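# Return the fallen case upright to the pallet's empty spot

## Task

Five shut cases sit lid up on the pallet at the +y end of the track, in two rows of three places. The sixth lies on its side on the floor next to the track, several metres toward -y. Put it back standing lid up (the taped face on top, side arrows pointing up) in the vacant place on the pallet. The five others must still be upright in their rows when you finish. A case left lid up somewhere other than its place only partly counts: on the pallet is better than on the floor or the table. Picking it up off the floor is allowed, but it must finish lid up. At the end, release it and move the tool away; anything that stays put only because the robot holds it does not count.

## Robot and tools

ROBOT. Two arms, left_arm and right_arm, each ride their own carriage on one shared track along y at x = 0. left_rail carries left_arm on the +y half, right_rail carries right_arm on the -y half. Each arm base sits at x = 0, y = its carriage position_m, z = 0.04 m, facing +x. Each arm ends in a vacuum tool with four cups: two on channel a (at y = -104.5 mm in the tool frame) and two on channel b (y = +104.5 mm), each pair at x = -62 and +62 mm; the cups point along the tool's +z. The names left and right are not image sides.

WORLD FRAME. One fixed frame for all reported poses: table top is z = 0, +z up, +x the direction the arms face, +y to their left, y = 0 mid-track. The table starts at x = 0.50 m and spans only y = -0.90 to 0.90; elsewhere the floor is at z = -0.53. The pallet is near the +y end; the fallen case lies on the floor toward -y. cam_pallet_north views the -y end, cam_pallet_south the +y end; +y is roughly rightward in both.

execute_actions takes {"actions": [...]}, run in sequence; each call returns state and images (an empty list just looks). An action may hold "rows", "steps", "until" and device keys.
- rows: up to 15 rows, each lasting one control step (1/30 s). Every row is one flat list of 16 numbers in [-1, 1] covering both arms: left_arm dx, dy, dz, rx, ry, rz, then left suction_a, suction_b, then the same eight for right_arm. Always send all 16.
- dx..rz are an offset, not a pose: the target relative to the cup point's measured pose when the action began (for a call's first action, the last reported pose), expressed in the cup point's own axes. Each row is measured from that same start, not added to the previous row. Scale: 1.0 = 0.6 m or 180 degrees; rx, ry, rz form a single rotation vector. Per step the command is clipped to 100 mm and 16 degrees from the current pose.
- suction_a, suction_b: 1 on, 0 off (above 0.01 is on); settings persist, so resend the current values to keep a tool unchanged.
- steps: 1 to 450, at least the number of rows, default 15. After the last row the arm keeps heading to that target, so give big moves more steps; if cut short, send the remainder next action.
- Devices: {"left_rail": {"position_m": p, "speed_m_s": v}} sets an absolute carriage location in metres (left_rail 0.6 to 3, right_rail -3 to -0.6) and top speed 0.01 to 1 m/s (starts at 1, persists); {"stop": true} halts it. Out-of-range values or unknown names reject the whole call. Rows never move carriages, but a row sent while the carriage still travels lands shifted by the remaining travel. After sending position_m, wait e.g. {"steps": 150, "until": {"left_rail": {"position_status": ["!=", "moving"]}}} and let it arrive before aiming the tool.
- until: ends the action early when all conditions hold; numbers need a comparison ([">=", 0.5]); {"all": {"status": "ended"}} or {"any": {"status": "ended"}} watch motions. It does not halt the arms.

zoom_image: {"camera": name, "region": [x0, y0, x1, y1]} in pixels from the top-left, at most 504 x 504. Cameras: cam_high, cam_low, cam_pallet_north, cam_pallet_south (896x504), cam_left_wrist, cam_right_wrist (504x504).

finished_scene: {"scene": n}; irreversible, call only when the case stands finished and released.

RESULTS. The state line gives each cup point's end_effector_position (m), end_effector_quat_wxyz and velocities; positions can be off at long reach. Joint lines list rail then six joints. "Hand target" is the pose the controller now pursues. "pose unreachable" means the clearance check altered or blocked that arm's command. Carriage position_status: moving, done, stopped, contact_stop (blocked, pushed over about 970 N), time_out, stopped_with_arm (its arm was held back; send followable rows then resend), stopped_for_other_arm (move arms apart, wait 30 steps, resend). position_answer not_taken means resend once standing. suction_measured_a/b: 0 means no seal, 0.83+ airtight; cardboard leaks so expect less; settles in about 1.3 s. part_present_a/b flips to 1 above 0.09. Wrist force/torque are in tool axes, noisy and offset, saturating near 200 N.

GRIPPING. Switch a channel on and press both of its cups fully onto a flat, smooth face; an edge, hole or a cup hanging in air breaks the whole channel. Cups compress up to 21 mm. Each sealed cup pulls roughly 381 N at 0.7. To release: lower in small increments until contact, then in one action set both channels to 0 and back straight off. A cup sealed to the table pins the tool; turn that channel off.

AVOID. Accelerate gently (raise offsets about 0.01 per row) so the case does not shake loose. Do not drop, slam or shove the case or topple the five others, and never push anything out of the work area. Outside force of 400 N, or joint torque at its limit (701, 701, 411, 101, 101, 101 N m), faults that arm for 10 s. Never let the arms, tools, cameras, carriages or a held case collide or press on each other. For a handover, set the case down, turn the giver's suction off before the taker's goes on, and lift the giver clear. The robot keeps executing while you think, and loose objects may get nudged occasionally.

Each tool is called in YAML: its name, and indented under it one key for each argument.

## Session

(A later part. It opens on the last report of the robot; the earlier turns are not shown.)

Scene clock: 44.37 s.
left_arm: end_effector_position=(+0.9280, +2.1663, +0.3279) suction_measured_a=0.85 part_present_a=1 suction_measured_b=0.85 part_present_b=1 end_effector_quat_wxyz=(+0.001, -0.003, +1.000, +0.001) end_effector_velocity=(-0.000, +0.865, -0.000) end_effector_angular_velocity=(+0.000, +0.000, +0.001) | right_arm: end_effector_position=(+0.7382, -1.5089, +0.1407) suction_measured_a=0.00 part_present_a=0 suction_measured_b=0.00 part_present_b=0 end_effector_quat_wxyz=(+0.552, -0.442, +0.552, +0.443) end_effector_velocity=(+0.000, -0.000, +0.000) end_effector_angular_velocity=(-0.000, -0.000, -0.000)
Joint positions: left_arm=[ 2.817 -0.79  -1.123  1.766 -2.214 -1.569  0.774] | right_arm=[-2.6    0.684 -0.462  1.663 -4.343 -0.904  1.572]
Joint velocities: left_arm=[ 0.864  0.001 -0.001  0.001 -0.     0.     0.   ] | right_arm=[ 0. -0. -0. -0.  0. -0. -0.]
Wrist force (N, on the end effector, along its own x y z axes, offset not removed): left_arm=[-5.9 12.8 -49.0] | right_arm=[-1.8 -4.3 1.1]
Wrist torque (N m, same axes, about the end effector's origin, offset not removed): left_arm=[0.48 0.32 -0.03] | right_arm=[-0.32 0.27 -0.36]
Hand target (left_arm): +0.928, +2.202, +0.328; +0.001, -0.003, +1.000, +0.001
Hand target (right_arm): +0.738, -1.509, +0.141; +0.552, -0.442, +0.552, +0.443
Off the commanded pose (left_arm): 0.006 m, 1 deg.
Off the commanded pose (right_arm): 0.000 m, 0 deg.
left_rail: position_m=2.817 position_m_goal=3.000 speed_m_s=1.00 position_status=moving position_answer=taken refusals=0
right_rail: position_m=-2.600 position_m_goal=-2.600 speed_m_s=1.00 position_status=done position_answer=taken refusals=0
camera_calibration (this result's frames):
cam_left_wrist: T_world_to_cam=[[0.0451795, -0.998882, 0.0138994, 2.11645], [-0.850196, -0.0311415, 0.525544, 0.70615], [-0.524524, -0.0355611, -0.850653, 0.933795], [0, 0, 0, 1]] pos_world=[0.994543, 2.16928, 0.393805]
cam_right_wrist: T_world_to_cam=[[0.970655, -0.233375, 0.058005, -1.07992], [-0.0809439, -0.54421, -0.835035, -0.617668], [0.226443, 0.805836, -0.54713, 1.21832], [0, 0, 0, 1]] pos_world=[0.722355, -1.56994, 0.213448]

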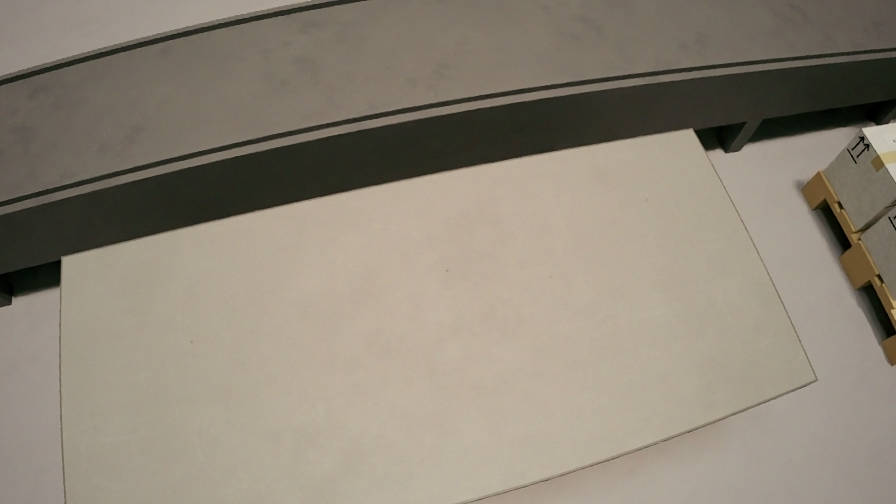

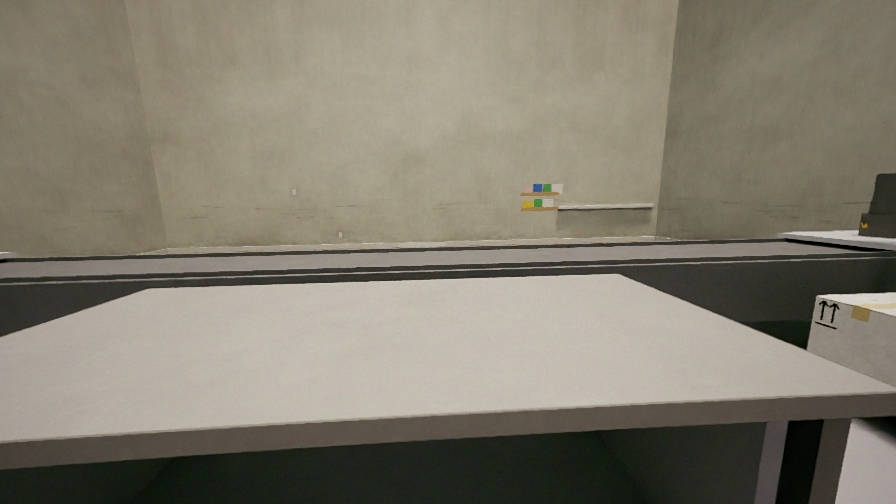

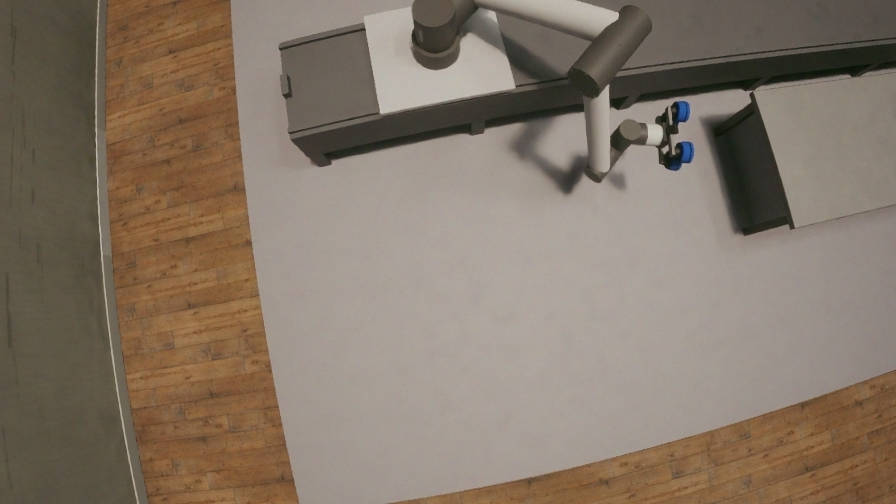

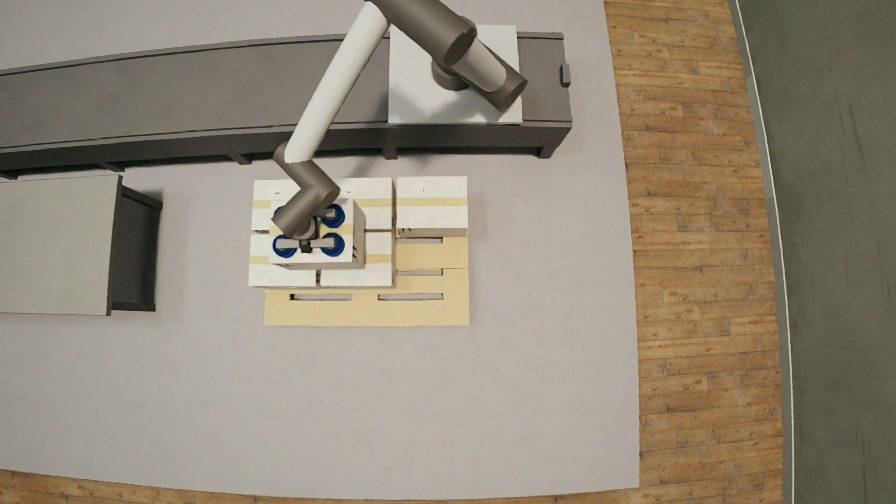

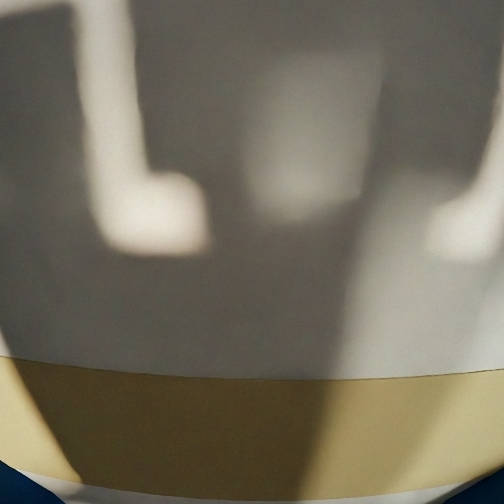

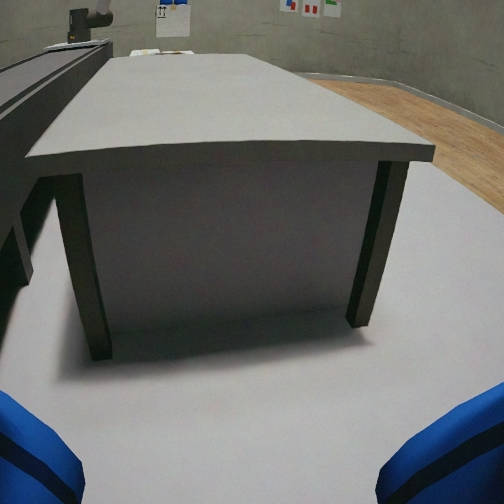

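execute_actions:
  actions:
    - {"rows": [[-0.002,0.01,0.004,0,0,0.0005,1,1,0,0,0,0,0,0,0,0],[-0.007,0.03,0.012,0,0,0.001,1,1,0,0,0,0,0,0,0,0],[-0.014,0.06,0.023,0,0,0.0015,1,1,0,0,0,0,0,0,0,0],[-0.024,0.10,0.039,0,0,0.002,1,1,0,0,0,0,0,0,0,0],[-0.036,0.15,0.058,0,0,0.0022,1,1,0,0,0,0,0,0,0,0],[-0.048,0.20,0.077,0,0,0.0022,1,1,0,0,0,0,0,0,0,0],[-0.063,0.26,0.10,0,0,0.0022,1,1,0,0,0,0,0,0,0,0],[-0.08,0.33,0.128,0,0,0.0022,1,1,0,0,0,0,0,0,0,0],[-0.1,0.41,0.16,0,0,0.0022,1,1,0,0,0,0,0,0,0,0],[-0.12,0.50,0.193,0,0,0.0022,1,1,0,0,0,0,0,0,0,0],[-0.1435,0.5953,0.23,0,0,0.0022,1,1,0,0,0,0,0,0,0,0]], "steps": 22}

Scene clock: 45.70 s.
left_arm: end_effector_position=(+0.9879, +2.6263, +0.2208) suction_measured_a=0.85 part_present_a=1 suction_measured_b=0.85 part_present_b=1 end_effector_quat_wxyz=(-0.000, -0.001, +1.000, +0.002) end_effector_velocity=(+0.107, +0.456, -0.173) end_effector_angular_velocity=(-0.001, -0.000, +0.004) | right_arm: end_effector_position=(+0.7382, -1.5089, +0.1407) suction_measured_a=0.00 part_present_a=0 suction_measured_b=0.00 part_present_b=0 end_effector_quat_wxyz=(+0.552, -0.442, +0.552, +0.443) end_effector_velocity=(+0.000, +0.000, +0.000) end_effector_angular_velocity=(+0.000, -0.000, -0.000)
Joint positions: left_arm=[ 3.    -0.554 -1.106  1.935 -2.397 -1.567  1.014] | right_arm=[-2.6    0.684 -0.462  1.663 -4.343 -0.904  1.572]
Joint velocities: left_arm=[ 0.     0.428  0.105  0.164 -0.271  0.001  0.424] | right_arm=[ 0. -0. -0. -0.  0.  0. -0.]
Wrist force (N, on the end effector, along its own x y z axes, offset not removed): left_arm=[5.6 -8.6 -52.1] | right_arm=[-1.5 -2.9 1.7]
Wrist torque (N m, same axes, about the end effector's origin, offset not removed): left_arm=[1.77 -1.00 -0.18] | right_arm=[-0.07 0.19 -0.40]
Hand target (left_arm): +1.004, +2.699, +0.194; -0.000, -0.001, +1.000, +0.002
Hand target (right_arm): +0.738, -1.509, +0.141; +0.552, -0.442, +0.552, +0.443
Off the commanded pose (left_arm): 0.089 m, 0 deg; position clipped at the last step of the last action.
Off the commanded pose (right_arm): 0.000 m, 0 deg.
left_rail: position_m=3.000 position_m_goal=3.000 speed_m_s=1.00 position_status=done position_answer=taken refusals=0
right_rail: position_m=-2.600 position_m_goal=-2.600 speed_m_s=1.00 position_status=done position_answer=taken refusals=0
camera_calibration (this result's frames):
cam_left_wrist: T_world_to_cam=[[0.0411285, -0.999099, 0.0105148, 2.58002], [-0.849019, -0.0293984, 0.527544, 0.821516], [-0.52676, -0.0306243, -0.849462, 0.879427], [0, 0, 0, 1]] pos_world=[1.05462, 2.62878, 0.286526]
cam_right_wrist: T_world_to_cam=[[0.970655, -0.233375, 0.0580051, -1.07992], [-0.0809438, -0.54421, -0.835035, -0.617668], [0.226443, 0.805836, -0.54713, 1.21832], [0, 0, 0, 1]] pos_world=[0.722355, -1.56994, 0.213448]

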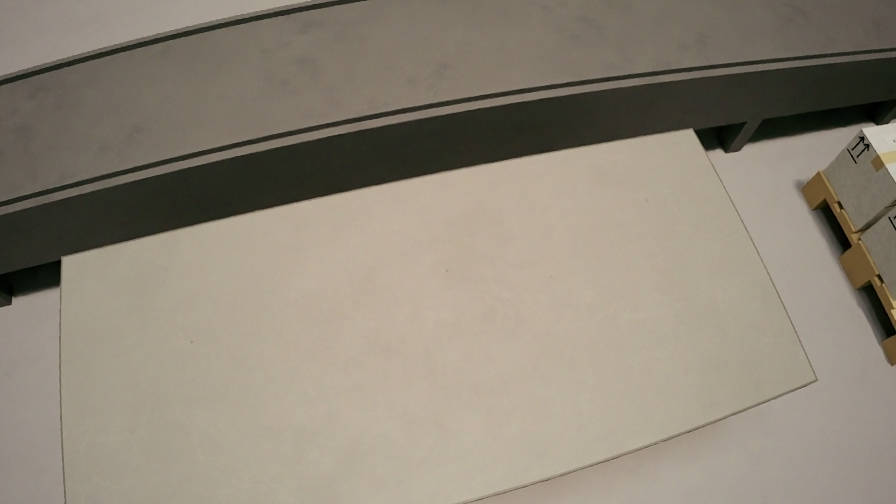

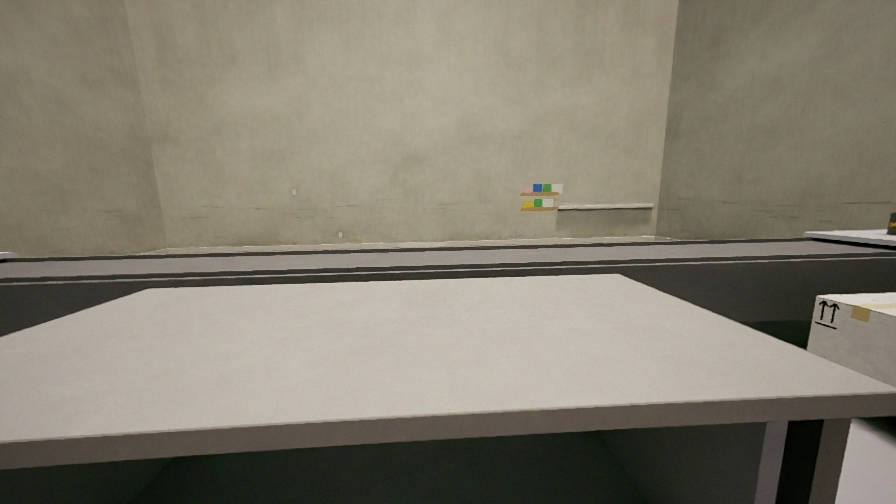

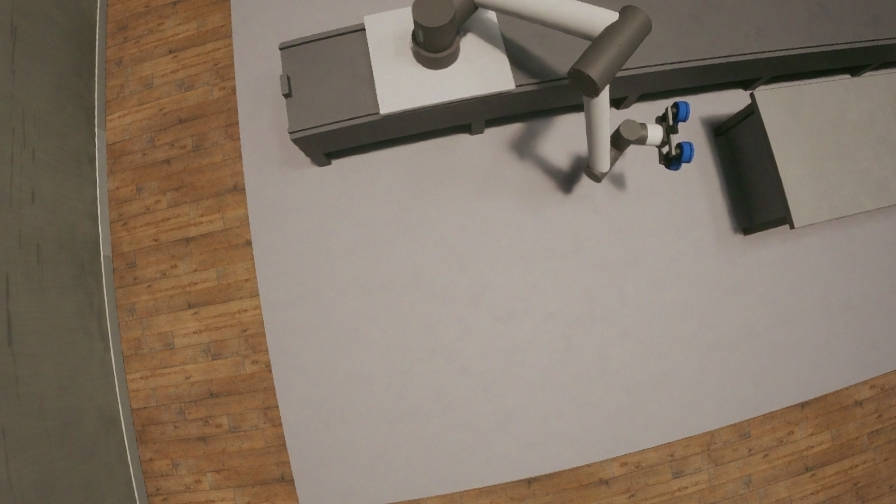

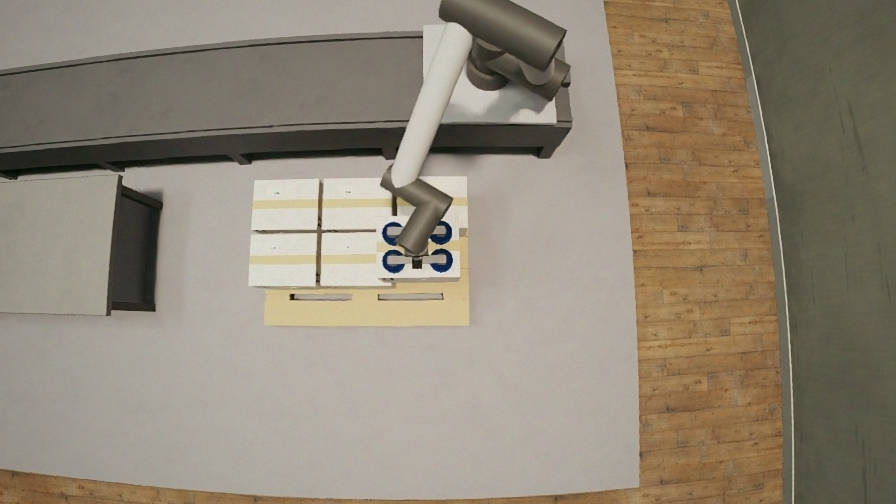

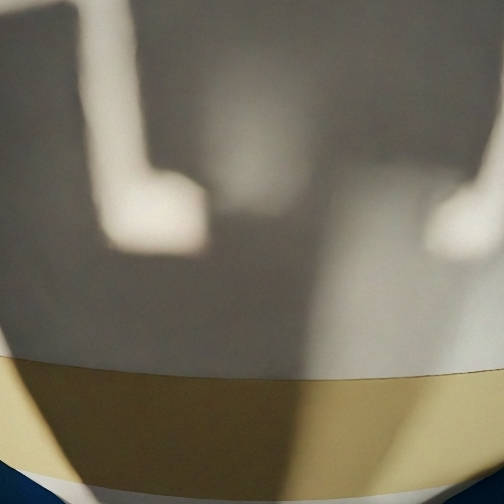

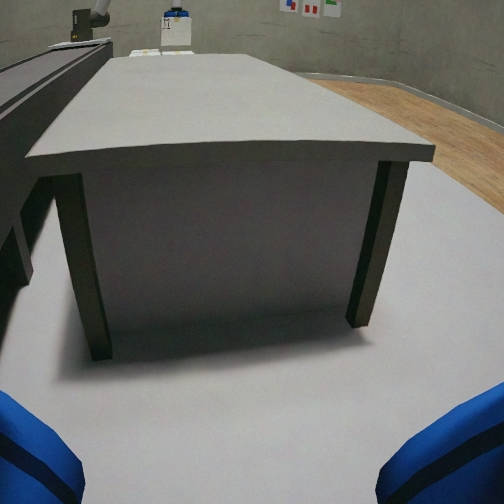

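execute_actions:
  actions: []

zoom_image:
  camera: "cam_pallet_south"
  region: [360, 165, 500, 305]

Scene clock: 46.23 s.
left_arm: end_effector_position=(+1.0035, +2.6979, +0.1948) suction_measured_a=0.85 part_present_a=1 suction_measured_b=0.85 part_present_b=1 end_effector_quat_wxyz=(-0.000, -0.001, +1.000, +0.002) end_effector_velocity=(+0.001, +0.008, -0.003) end_effector_angular_velocity=(+0.000, +0.000, +0.000) | right_arm: end_effector_position=(+0.7382, -1.5089, +0.1407) suction_measured_a=0.00 part_present_a=0 suction_measured_b=0.00 part_present_b=0 end_effector_quat_wxyz=(+0.552, -0.442, +0.552, +0.443) end_effector_velocity=(+0.000, -0.000, -0.000) end_effector_angular_velocity=(-0.000, +0.000, +0.000)
Joint positions: left_arm=[ 3.    -0.486 -1.089  1.958 -2.438 -1.567  1.082] | right_arm=[-2.6    0.684 -0.462  1.663 -4.343 -0.904  1.572]
Joint velocities: left_arm=[ 0.     0.008  0.002  0.003 -0.005 -0.     0.008] | right_arm=[ 0. -0.  0. -0.  0.  0. -0.]
Wrist force (N, on the end effector, along its own x y z axes, offset not removed): left_arm=[-0.2 -8.9 -53.3] | right_arm=[-0.1 -5.1 1.5]
Wrist torque (N m, same axes, about the end effector's origin, offset not removed): left_arm=[1.73 -0.47 0.10] | right_arm=[-0.42 0.00 -0.41]
Hand target (left_arm): +1.004, +2.699, +0.194; -0.000, -0.001, +1.000, +0.002
Hand target (right_arm): +0.738, -1.509, +0.141; +0.552, -0.442, +0.552, +0.443
Off the commanded pose (left_arm): 0.013 m, 0 deg; position clipped at the last step of the last action.
Off the commanded pose (right_arm): 0.000 m, 0 deg.
left_rail: position_m=3.000 position_m_goal=3.000 speed_m_s=1.00 position_status=done position_answer=taken refusals=0
right_rail: position_m=-2.600 position_m_goal=-2.600 speed_m_s=1.00 position_status=done position_answer=taken refusals=0
camera_calibration (this result's frames):
cam_left_wrist: T_world_to_cam=[[0.0411529, -0.999091, 0.0110811, 2.65102], [-0.849379, -0.0291414, 0.526978, 0.850287], [-0.526176, -0.0310987, -0.849807, 0.868481], [0, 0, 0, 1]] pos_world=[1.07009, 2.7004, 0.260582]
cam_right_wrist: T_world_to_cam=[[0.970655, -0.233375, 0.0580048, -1.07992], [-0.080944, -0.54421, -0.835035, -0.617668], [0.226443, 0.805836, -0.54713, 1.21832], [0, 0, 0, 1]] pos_world=[0.722356, -1.56994, 0.213448]

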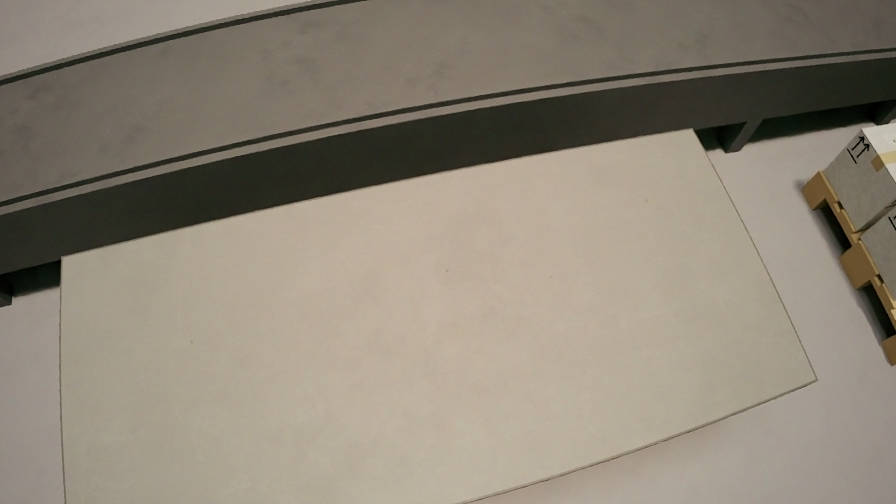

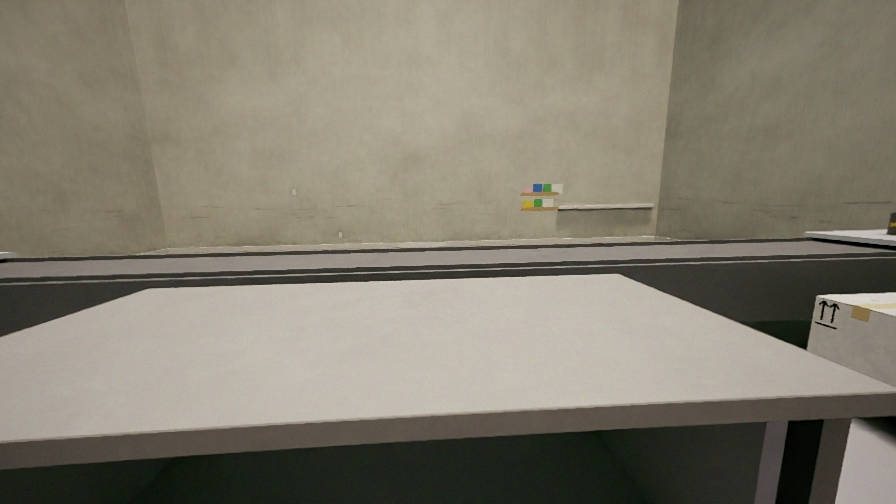

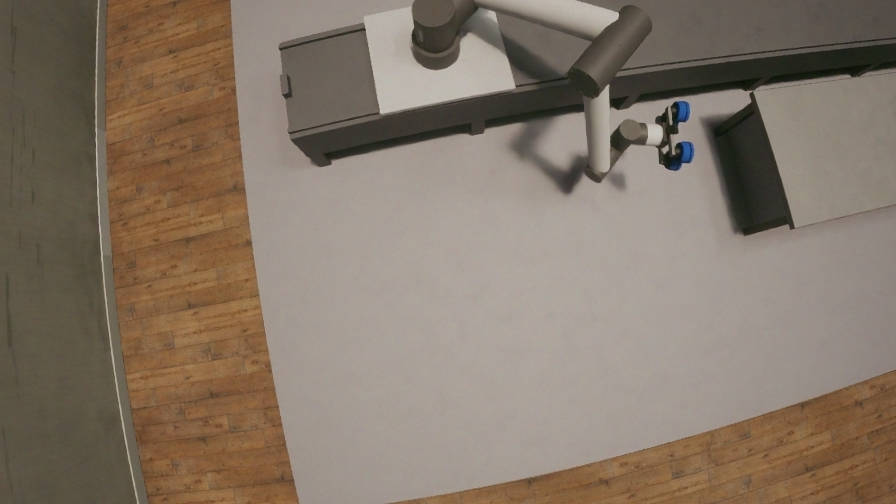

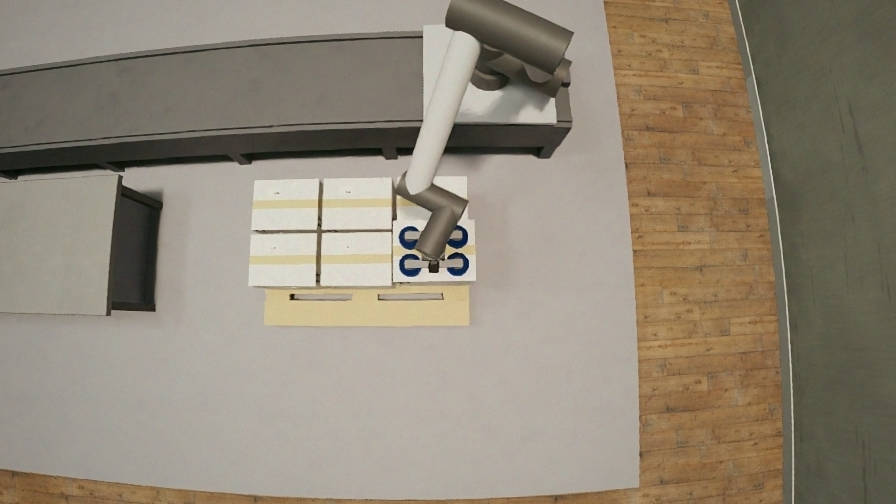

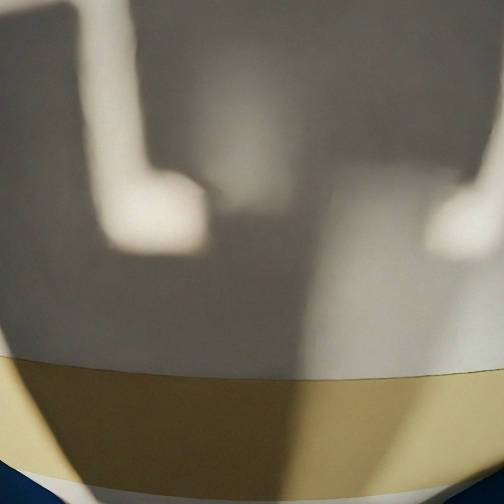

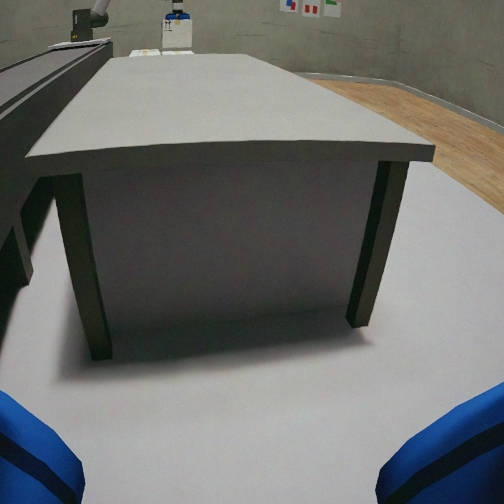

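Region (360, 165, 500, 305) of cam_pallet_south's 896x504 image, scaled by 3.600, with more detail than that image has.

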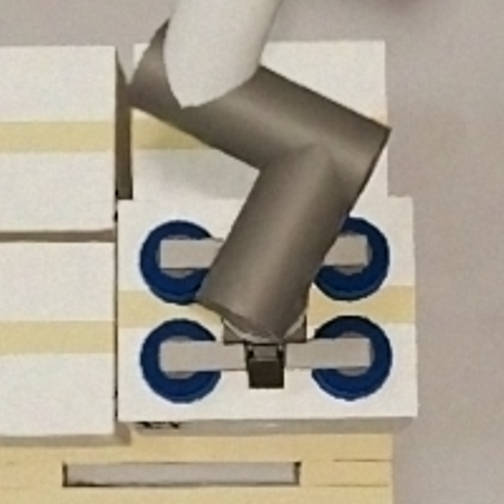

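execute_actions:
  actions:
    - {"rows": [[0.001,-0.001,0.01,0.0003,0,0.0003,1,1,0,0,0,0,0,0,0,0],[0.002,-0.003,0.03,0.0006,0,0.0006,1,1,0,0,0,0,0,0,0,0],[0.003,-0.004,0.06,0.0009,0,0.001,1,1,0,0,0,0,0,0,0,0],[0.004,-0.006,0.10,0.0013,0,0.0015,1,1,0,0,0,0,0,0,0,0],[0.005,-0.007,0.15,0.0013,0,0.0015,1,1,0,0,0,0,0,0,0,0],[0.006,-0.009,0.20,0.0013,0,0.0015,1,1,0,0,0,0,0,0,0,0],[0.008,-0.011,0.26,0.0013,0,0.0015,1,1,0,0,0,0,0,0,0,0],[0.009,-0.013,0.33,0.0013,0,0.0015,1,1,0,0,0,0,0,0,0,0],[0.011,-0.015,0.41,0.0013,0,0.0015,1,1,0,0,0,0,0,0,0,0],[0.0125,-0.0168,0.5047,0.0013,0,0.0015,1,1,0,0,0,0,0,0,0,0]], "steps": 22}

Scene clock: 48.07 s.
left_arm: end_effector_position=(+0.9905, +2.6923, -0.0787) suction_measured_a=0.85 part_present_a=1 suction_measured_b=0.85 part_present_b=1 end_effector_quat_wxyz=(-0.002, +0.001, +1.000, +0.001) end_effector_velocity=(+0.026, -0.018, -0.227) end_effector_angular_velocity=(-0.011, -0.020, -0.000) | right_arm: end_effector_position=(+0.7382, -1.5089, +0.1407) suction_measured_a=0.00 part_present_a=0 suction_measured_b=0.00 part_present_b=0 end_effector_quat_wxyz=(+0.552, -0.442, +0.552, +0.443) end_effector_velocity=(+0.000, -0.000, +0.000) end_effector_angular_velocity=(+0.000, +0.000, +0.000)
Joint positions: left_arm=[ 3.    -0.496 -0.796  2.007 -2.777 -1.571  1.077] | right_arm=[-2.6    0.684 -0.462  1.663 -4.343 -0.904  1.572]
Joint velocities: left_arm=[ 0.    -0.003  0.287 -0.064 -0.247 -0.    -0.003] | right_arm=[ 0. -0. -0.  0.  0.  0.  0.]
Wrist force (N, on the end effector, along its own x y z axes, offset not removed): left_arm=[-2.4 -6.4 -26.8] | right_arm=[-0.8 -3.1 3.0]
Wrist torque (N m, same axes, about the end effector's origin, offset not removed): left_arm=[2.72 -0.26 0.09] | right_arm=[-0.17 0.18 -0.34]
Hand target (left_arm): +0.995, +2.690, -0.107; -0.000, +0.001, +1.000, +0.000
Hand target (right_arm): +0.738, -1.509, +0.141; +0.552, -0.442, +0.552, +0.443
Off the commanded pose (left_arm): 0.030 m, 0 deg.
Off the commanded pose (right_arm): 0.000 m, 0 deg.
left_rail: position_m=3.000 position_m_goal=3.000 speed_m_s=1.00 position_status=done position_answer=taken refusals=0
right_rail: position_m=-2.600 position_m_goal=-2.600 speed_m_s=1.00 position_status=done position_answer=taken refusals=0
camera_calibration (this result's frames):
cam_left_wrist: T_world_to_cam=[[0.0364751, -0.999251, 0.0129259, 2.65424], [-0.847301, -0.0240653, 0.530568, 0.967804], [-0.52986, -0.0303046, -0.847544, 0.630704], [0, 0, 0, 1]] pos_world=[1.05739, 2.69465, -0.0132453]
cam_right_wrist: T_world_to_cam=[[0.970655, -0.233375, 0.058005, -1.07992], [-0.0809439, -0.54421, -0.835035, -0.617668], [0.226443, 0.805836, -0.54713, 1.21832], [0, 0, 0, 1]] pos_world=[0.722355, -1.56994, 0.213448]

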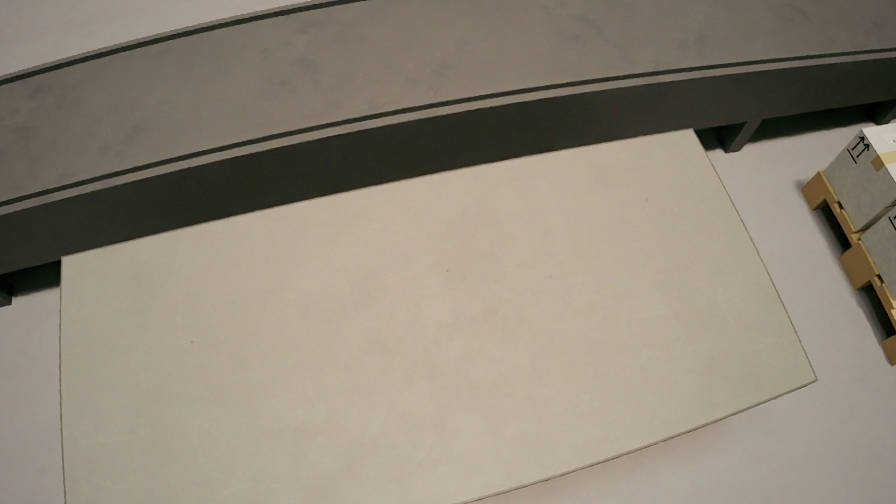

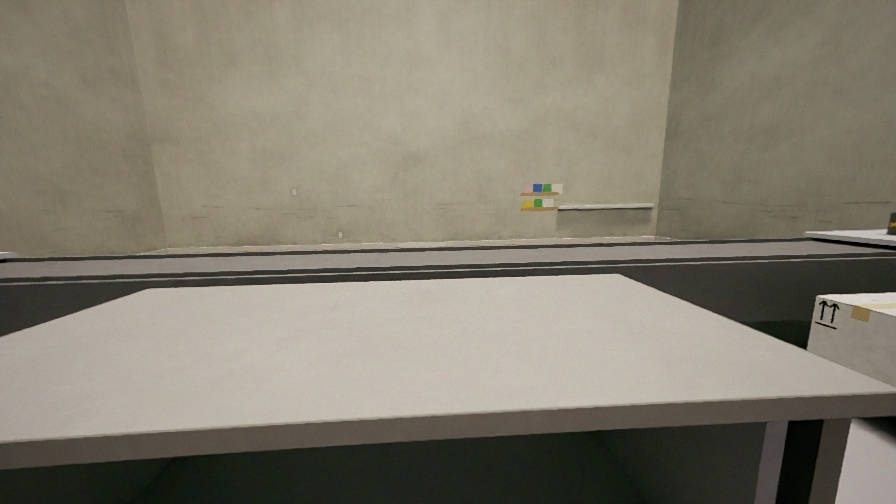

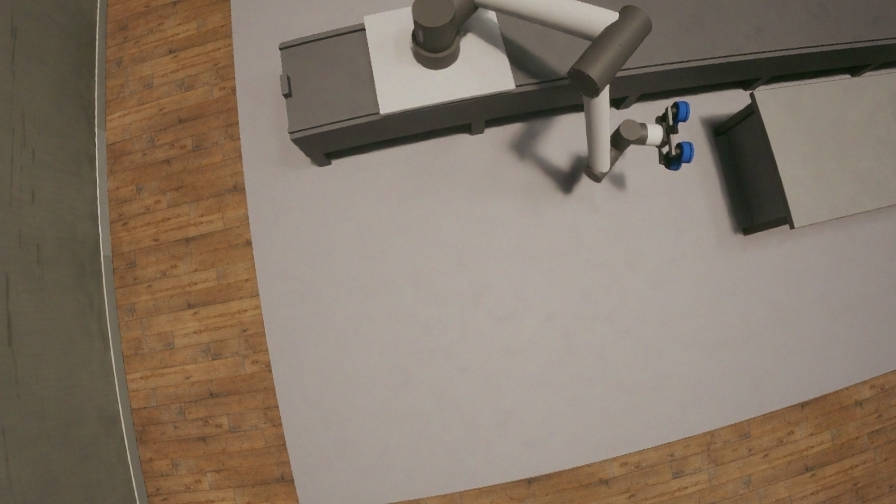

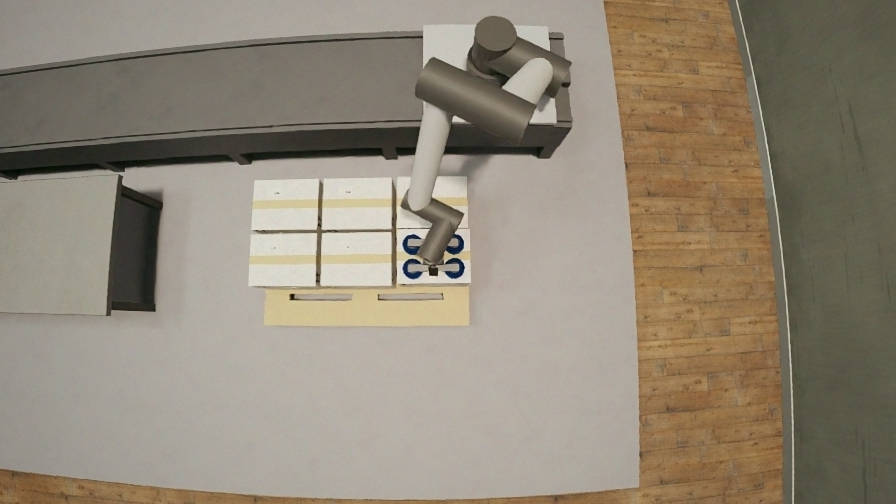

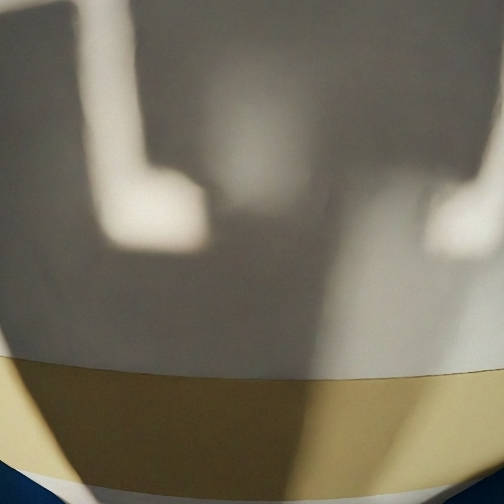

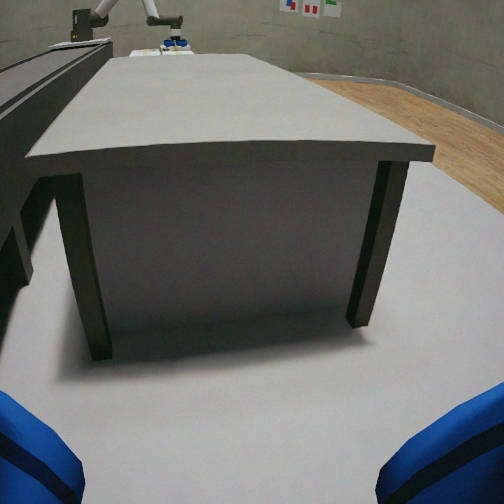

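execute_actions:
  actions: []

zoom_image:
  camera: "cam_pallet_south"
  region: [360, 165, 500, 305]

zoom_image:
  camera: "cam_right_wrist"
  region: [120, 25, 210, 65]

Scene clock: 48.77 s.
left_arm: end_effector_position=(+0.9947, +2.6897, -0.1070) suction_measured_a=0.85 part_present_a=1 suction_measured_b=0.85 part_present_b=1 end_effector_quat_wxyz=(-0.000, +0.001, +1.000, +0.000) end_effector_velocity=(+0.000, -0.000, -0.001) end_effector_angular_velocity=(+0.000, +0.000, -0.000) | right_arm: end_effector_position=(+0.7382, -1.5089, +0.1407) suction_measured_a=0.00 part_present_a=0 suction_measured_b=0.00 part_present_b=0 end_effector_quat_wxyz=(+0.552, -0.442, +0.552, +0.443) end_effector_velocity=(-0.000, +0.000, -0.000) end_effector_angular_velocity=(+0.000, +0.000, +0.000)
Joint positions: left_arm=[ 3.    -0.496 -0.76   1.997 -2.807 -1.571  1.077] | right_arm=[-2.6    0.684 -0.462  1.663 -4.343 -0.904  1.572]
Joint velocities: left_arm=[ 0.    -0.     0.001 -0.    -0.001  0.    -0.   ] | right_arm=[ 0.  0.  0.  0.  0. -0.  0.]
Wrist force (N, on the end effector, along its own x y z axes, offset not removed): left_arm=[-3.3 -3.0 -50.8] | right_arm=[-0.9 -6.0 1.0]
Wrist torque (N m, same axes, about the end effector's origin, offset not removed): left_arm=[2.50 0.02 -0.08] | right_arm=[-0.54 0.15 -0.41]
Hand target (left_arm): +0.995, +2.690, -0.107; -0.000, +0.001, +1.000, +0.000
Hand target (right_arm): +0.738, -1.509, +0.141; +0.552, -0.442, +0.552, +0.443
Off the commanded pose (left_arm): 0.002 m, 0 deg.
Off the commanded pose (right_arm): 0.000 m, 0 deg.
left_rail: position_m=3.000 position_m_goal=3.000 speed_m_s=1.00 position_status=done position_answer=taken refusals=0
right_rail: position_m=-2.600 position_m_goal=-2.600 speed_m_s=1.00 position_status=done position_answer=taken refusals=0
camera_calibration (this result's frames):
cam_left_wrist: T_world_to_cam=[[0.036451, -0.999225, 0.0148266, 2.65204], [-0.849189, -0.0231494, 0.527582, 0.985418], [-0.52683, -0.0318215, -0.849375, 0.609779], [0, 0, 0, 1]] pos_world=[1.06139, 2.6922, -0.0412781]
cam_right_wrist: T_world_to_cam=[[0.970655, -0.233375, 0.0580049, -1.07992], [-0.080944, -0.54421, -0.835035, -0.617668], [0.226443, 0.805836, -0.54713, 1.21832], [0, 0, 0, 1]] pos_world=[0.722355, -1.56994, 0.213448]

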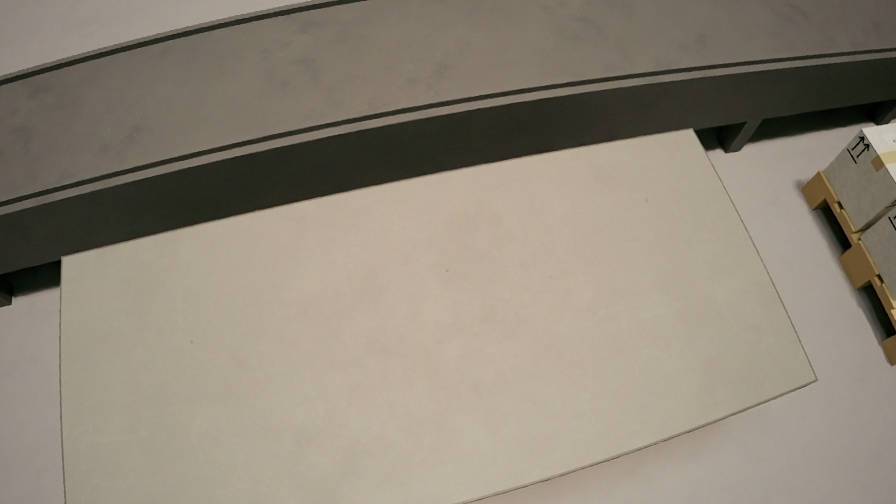

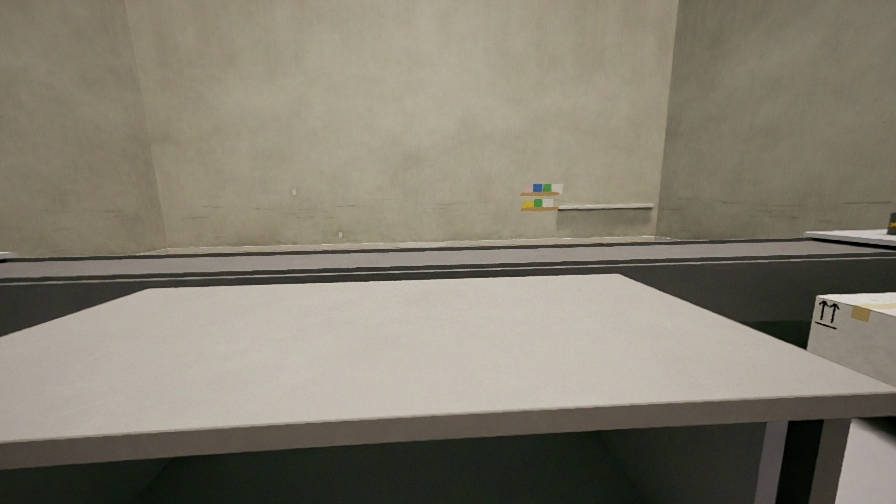

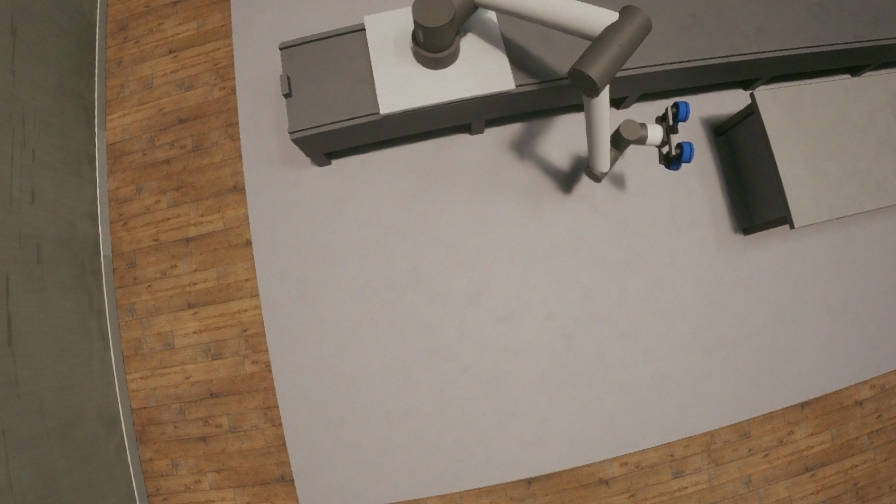

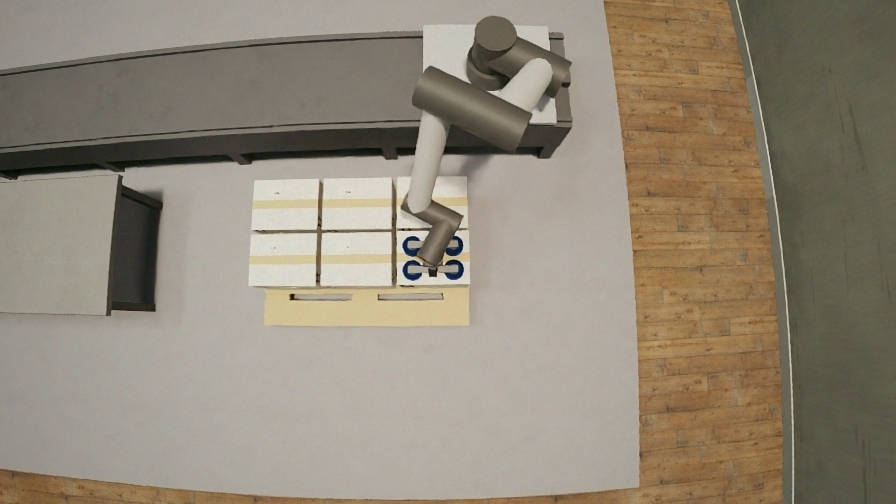

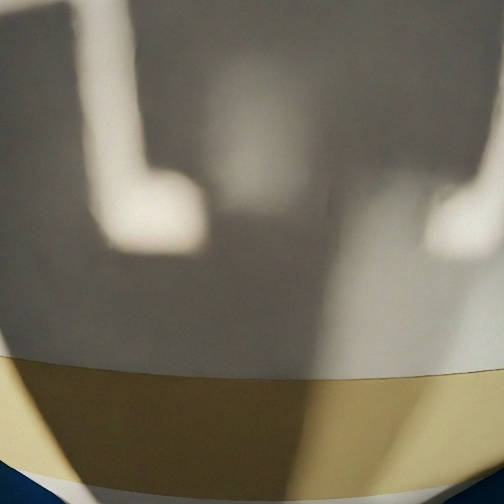

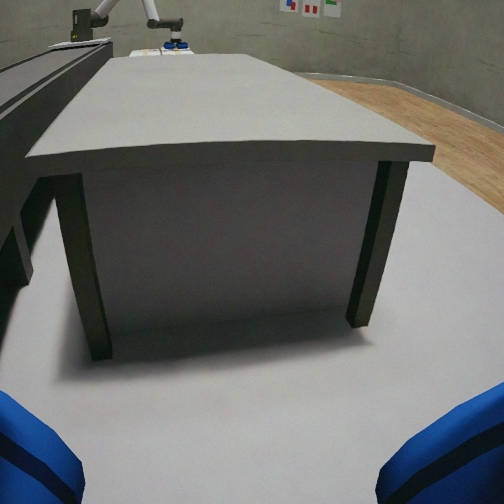

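Region (360, 165, 500, 305) of cam_pallet_south's 896x504 image, scaled by 3.600, with more detail than that image has.

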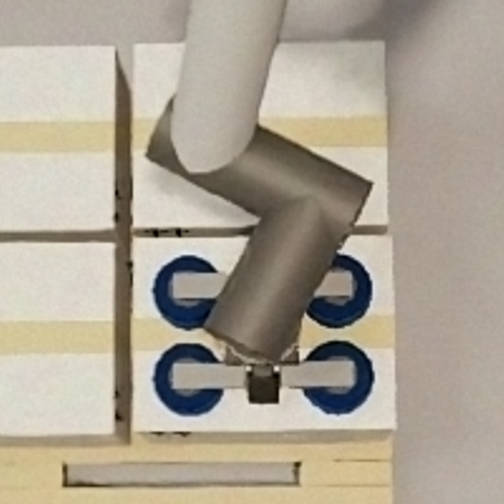

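Region (120, 25, 210, 65) of cam_right_wrist's 504x504 image, scaled by 5.600, with more detail than that image has.

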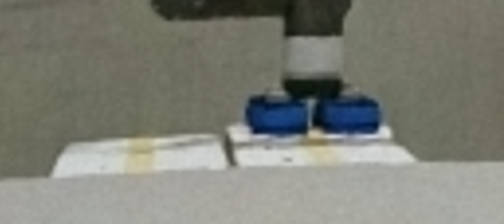

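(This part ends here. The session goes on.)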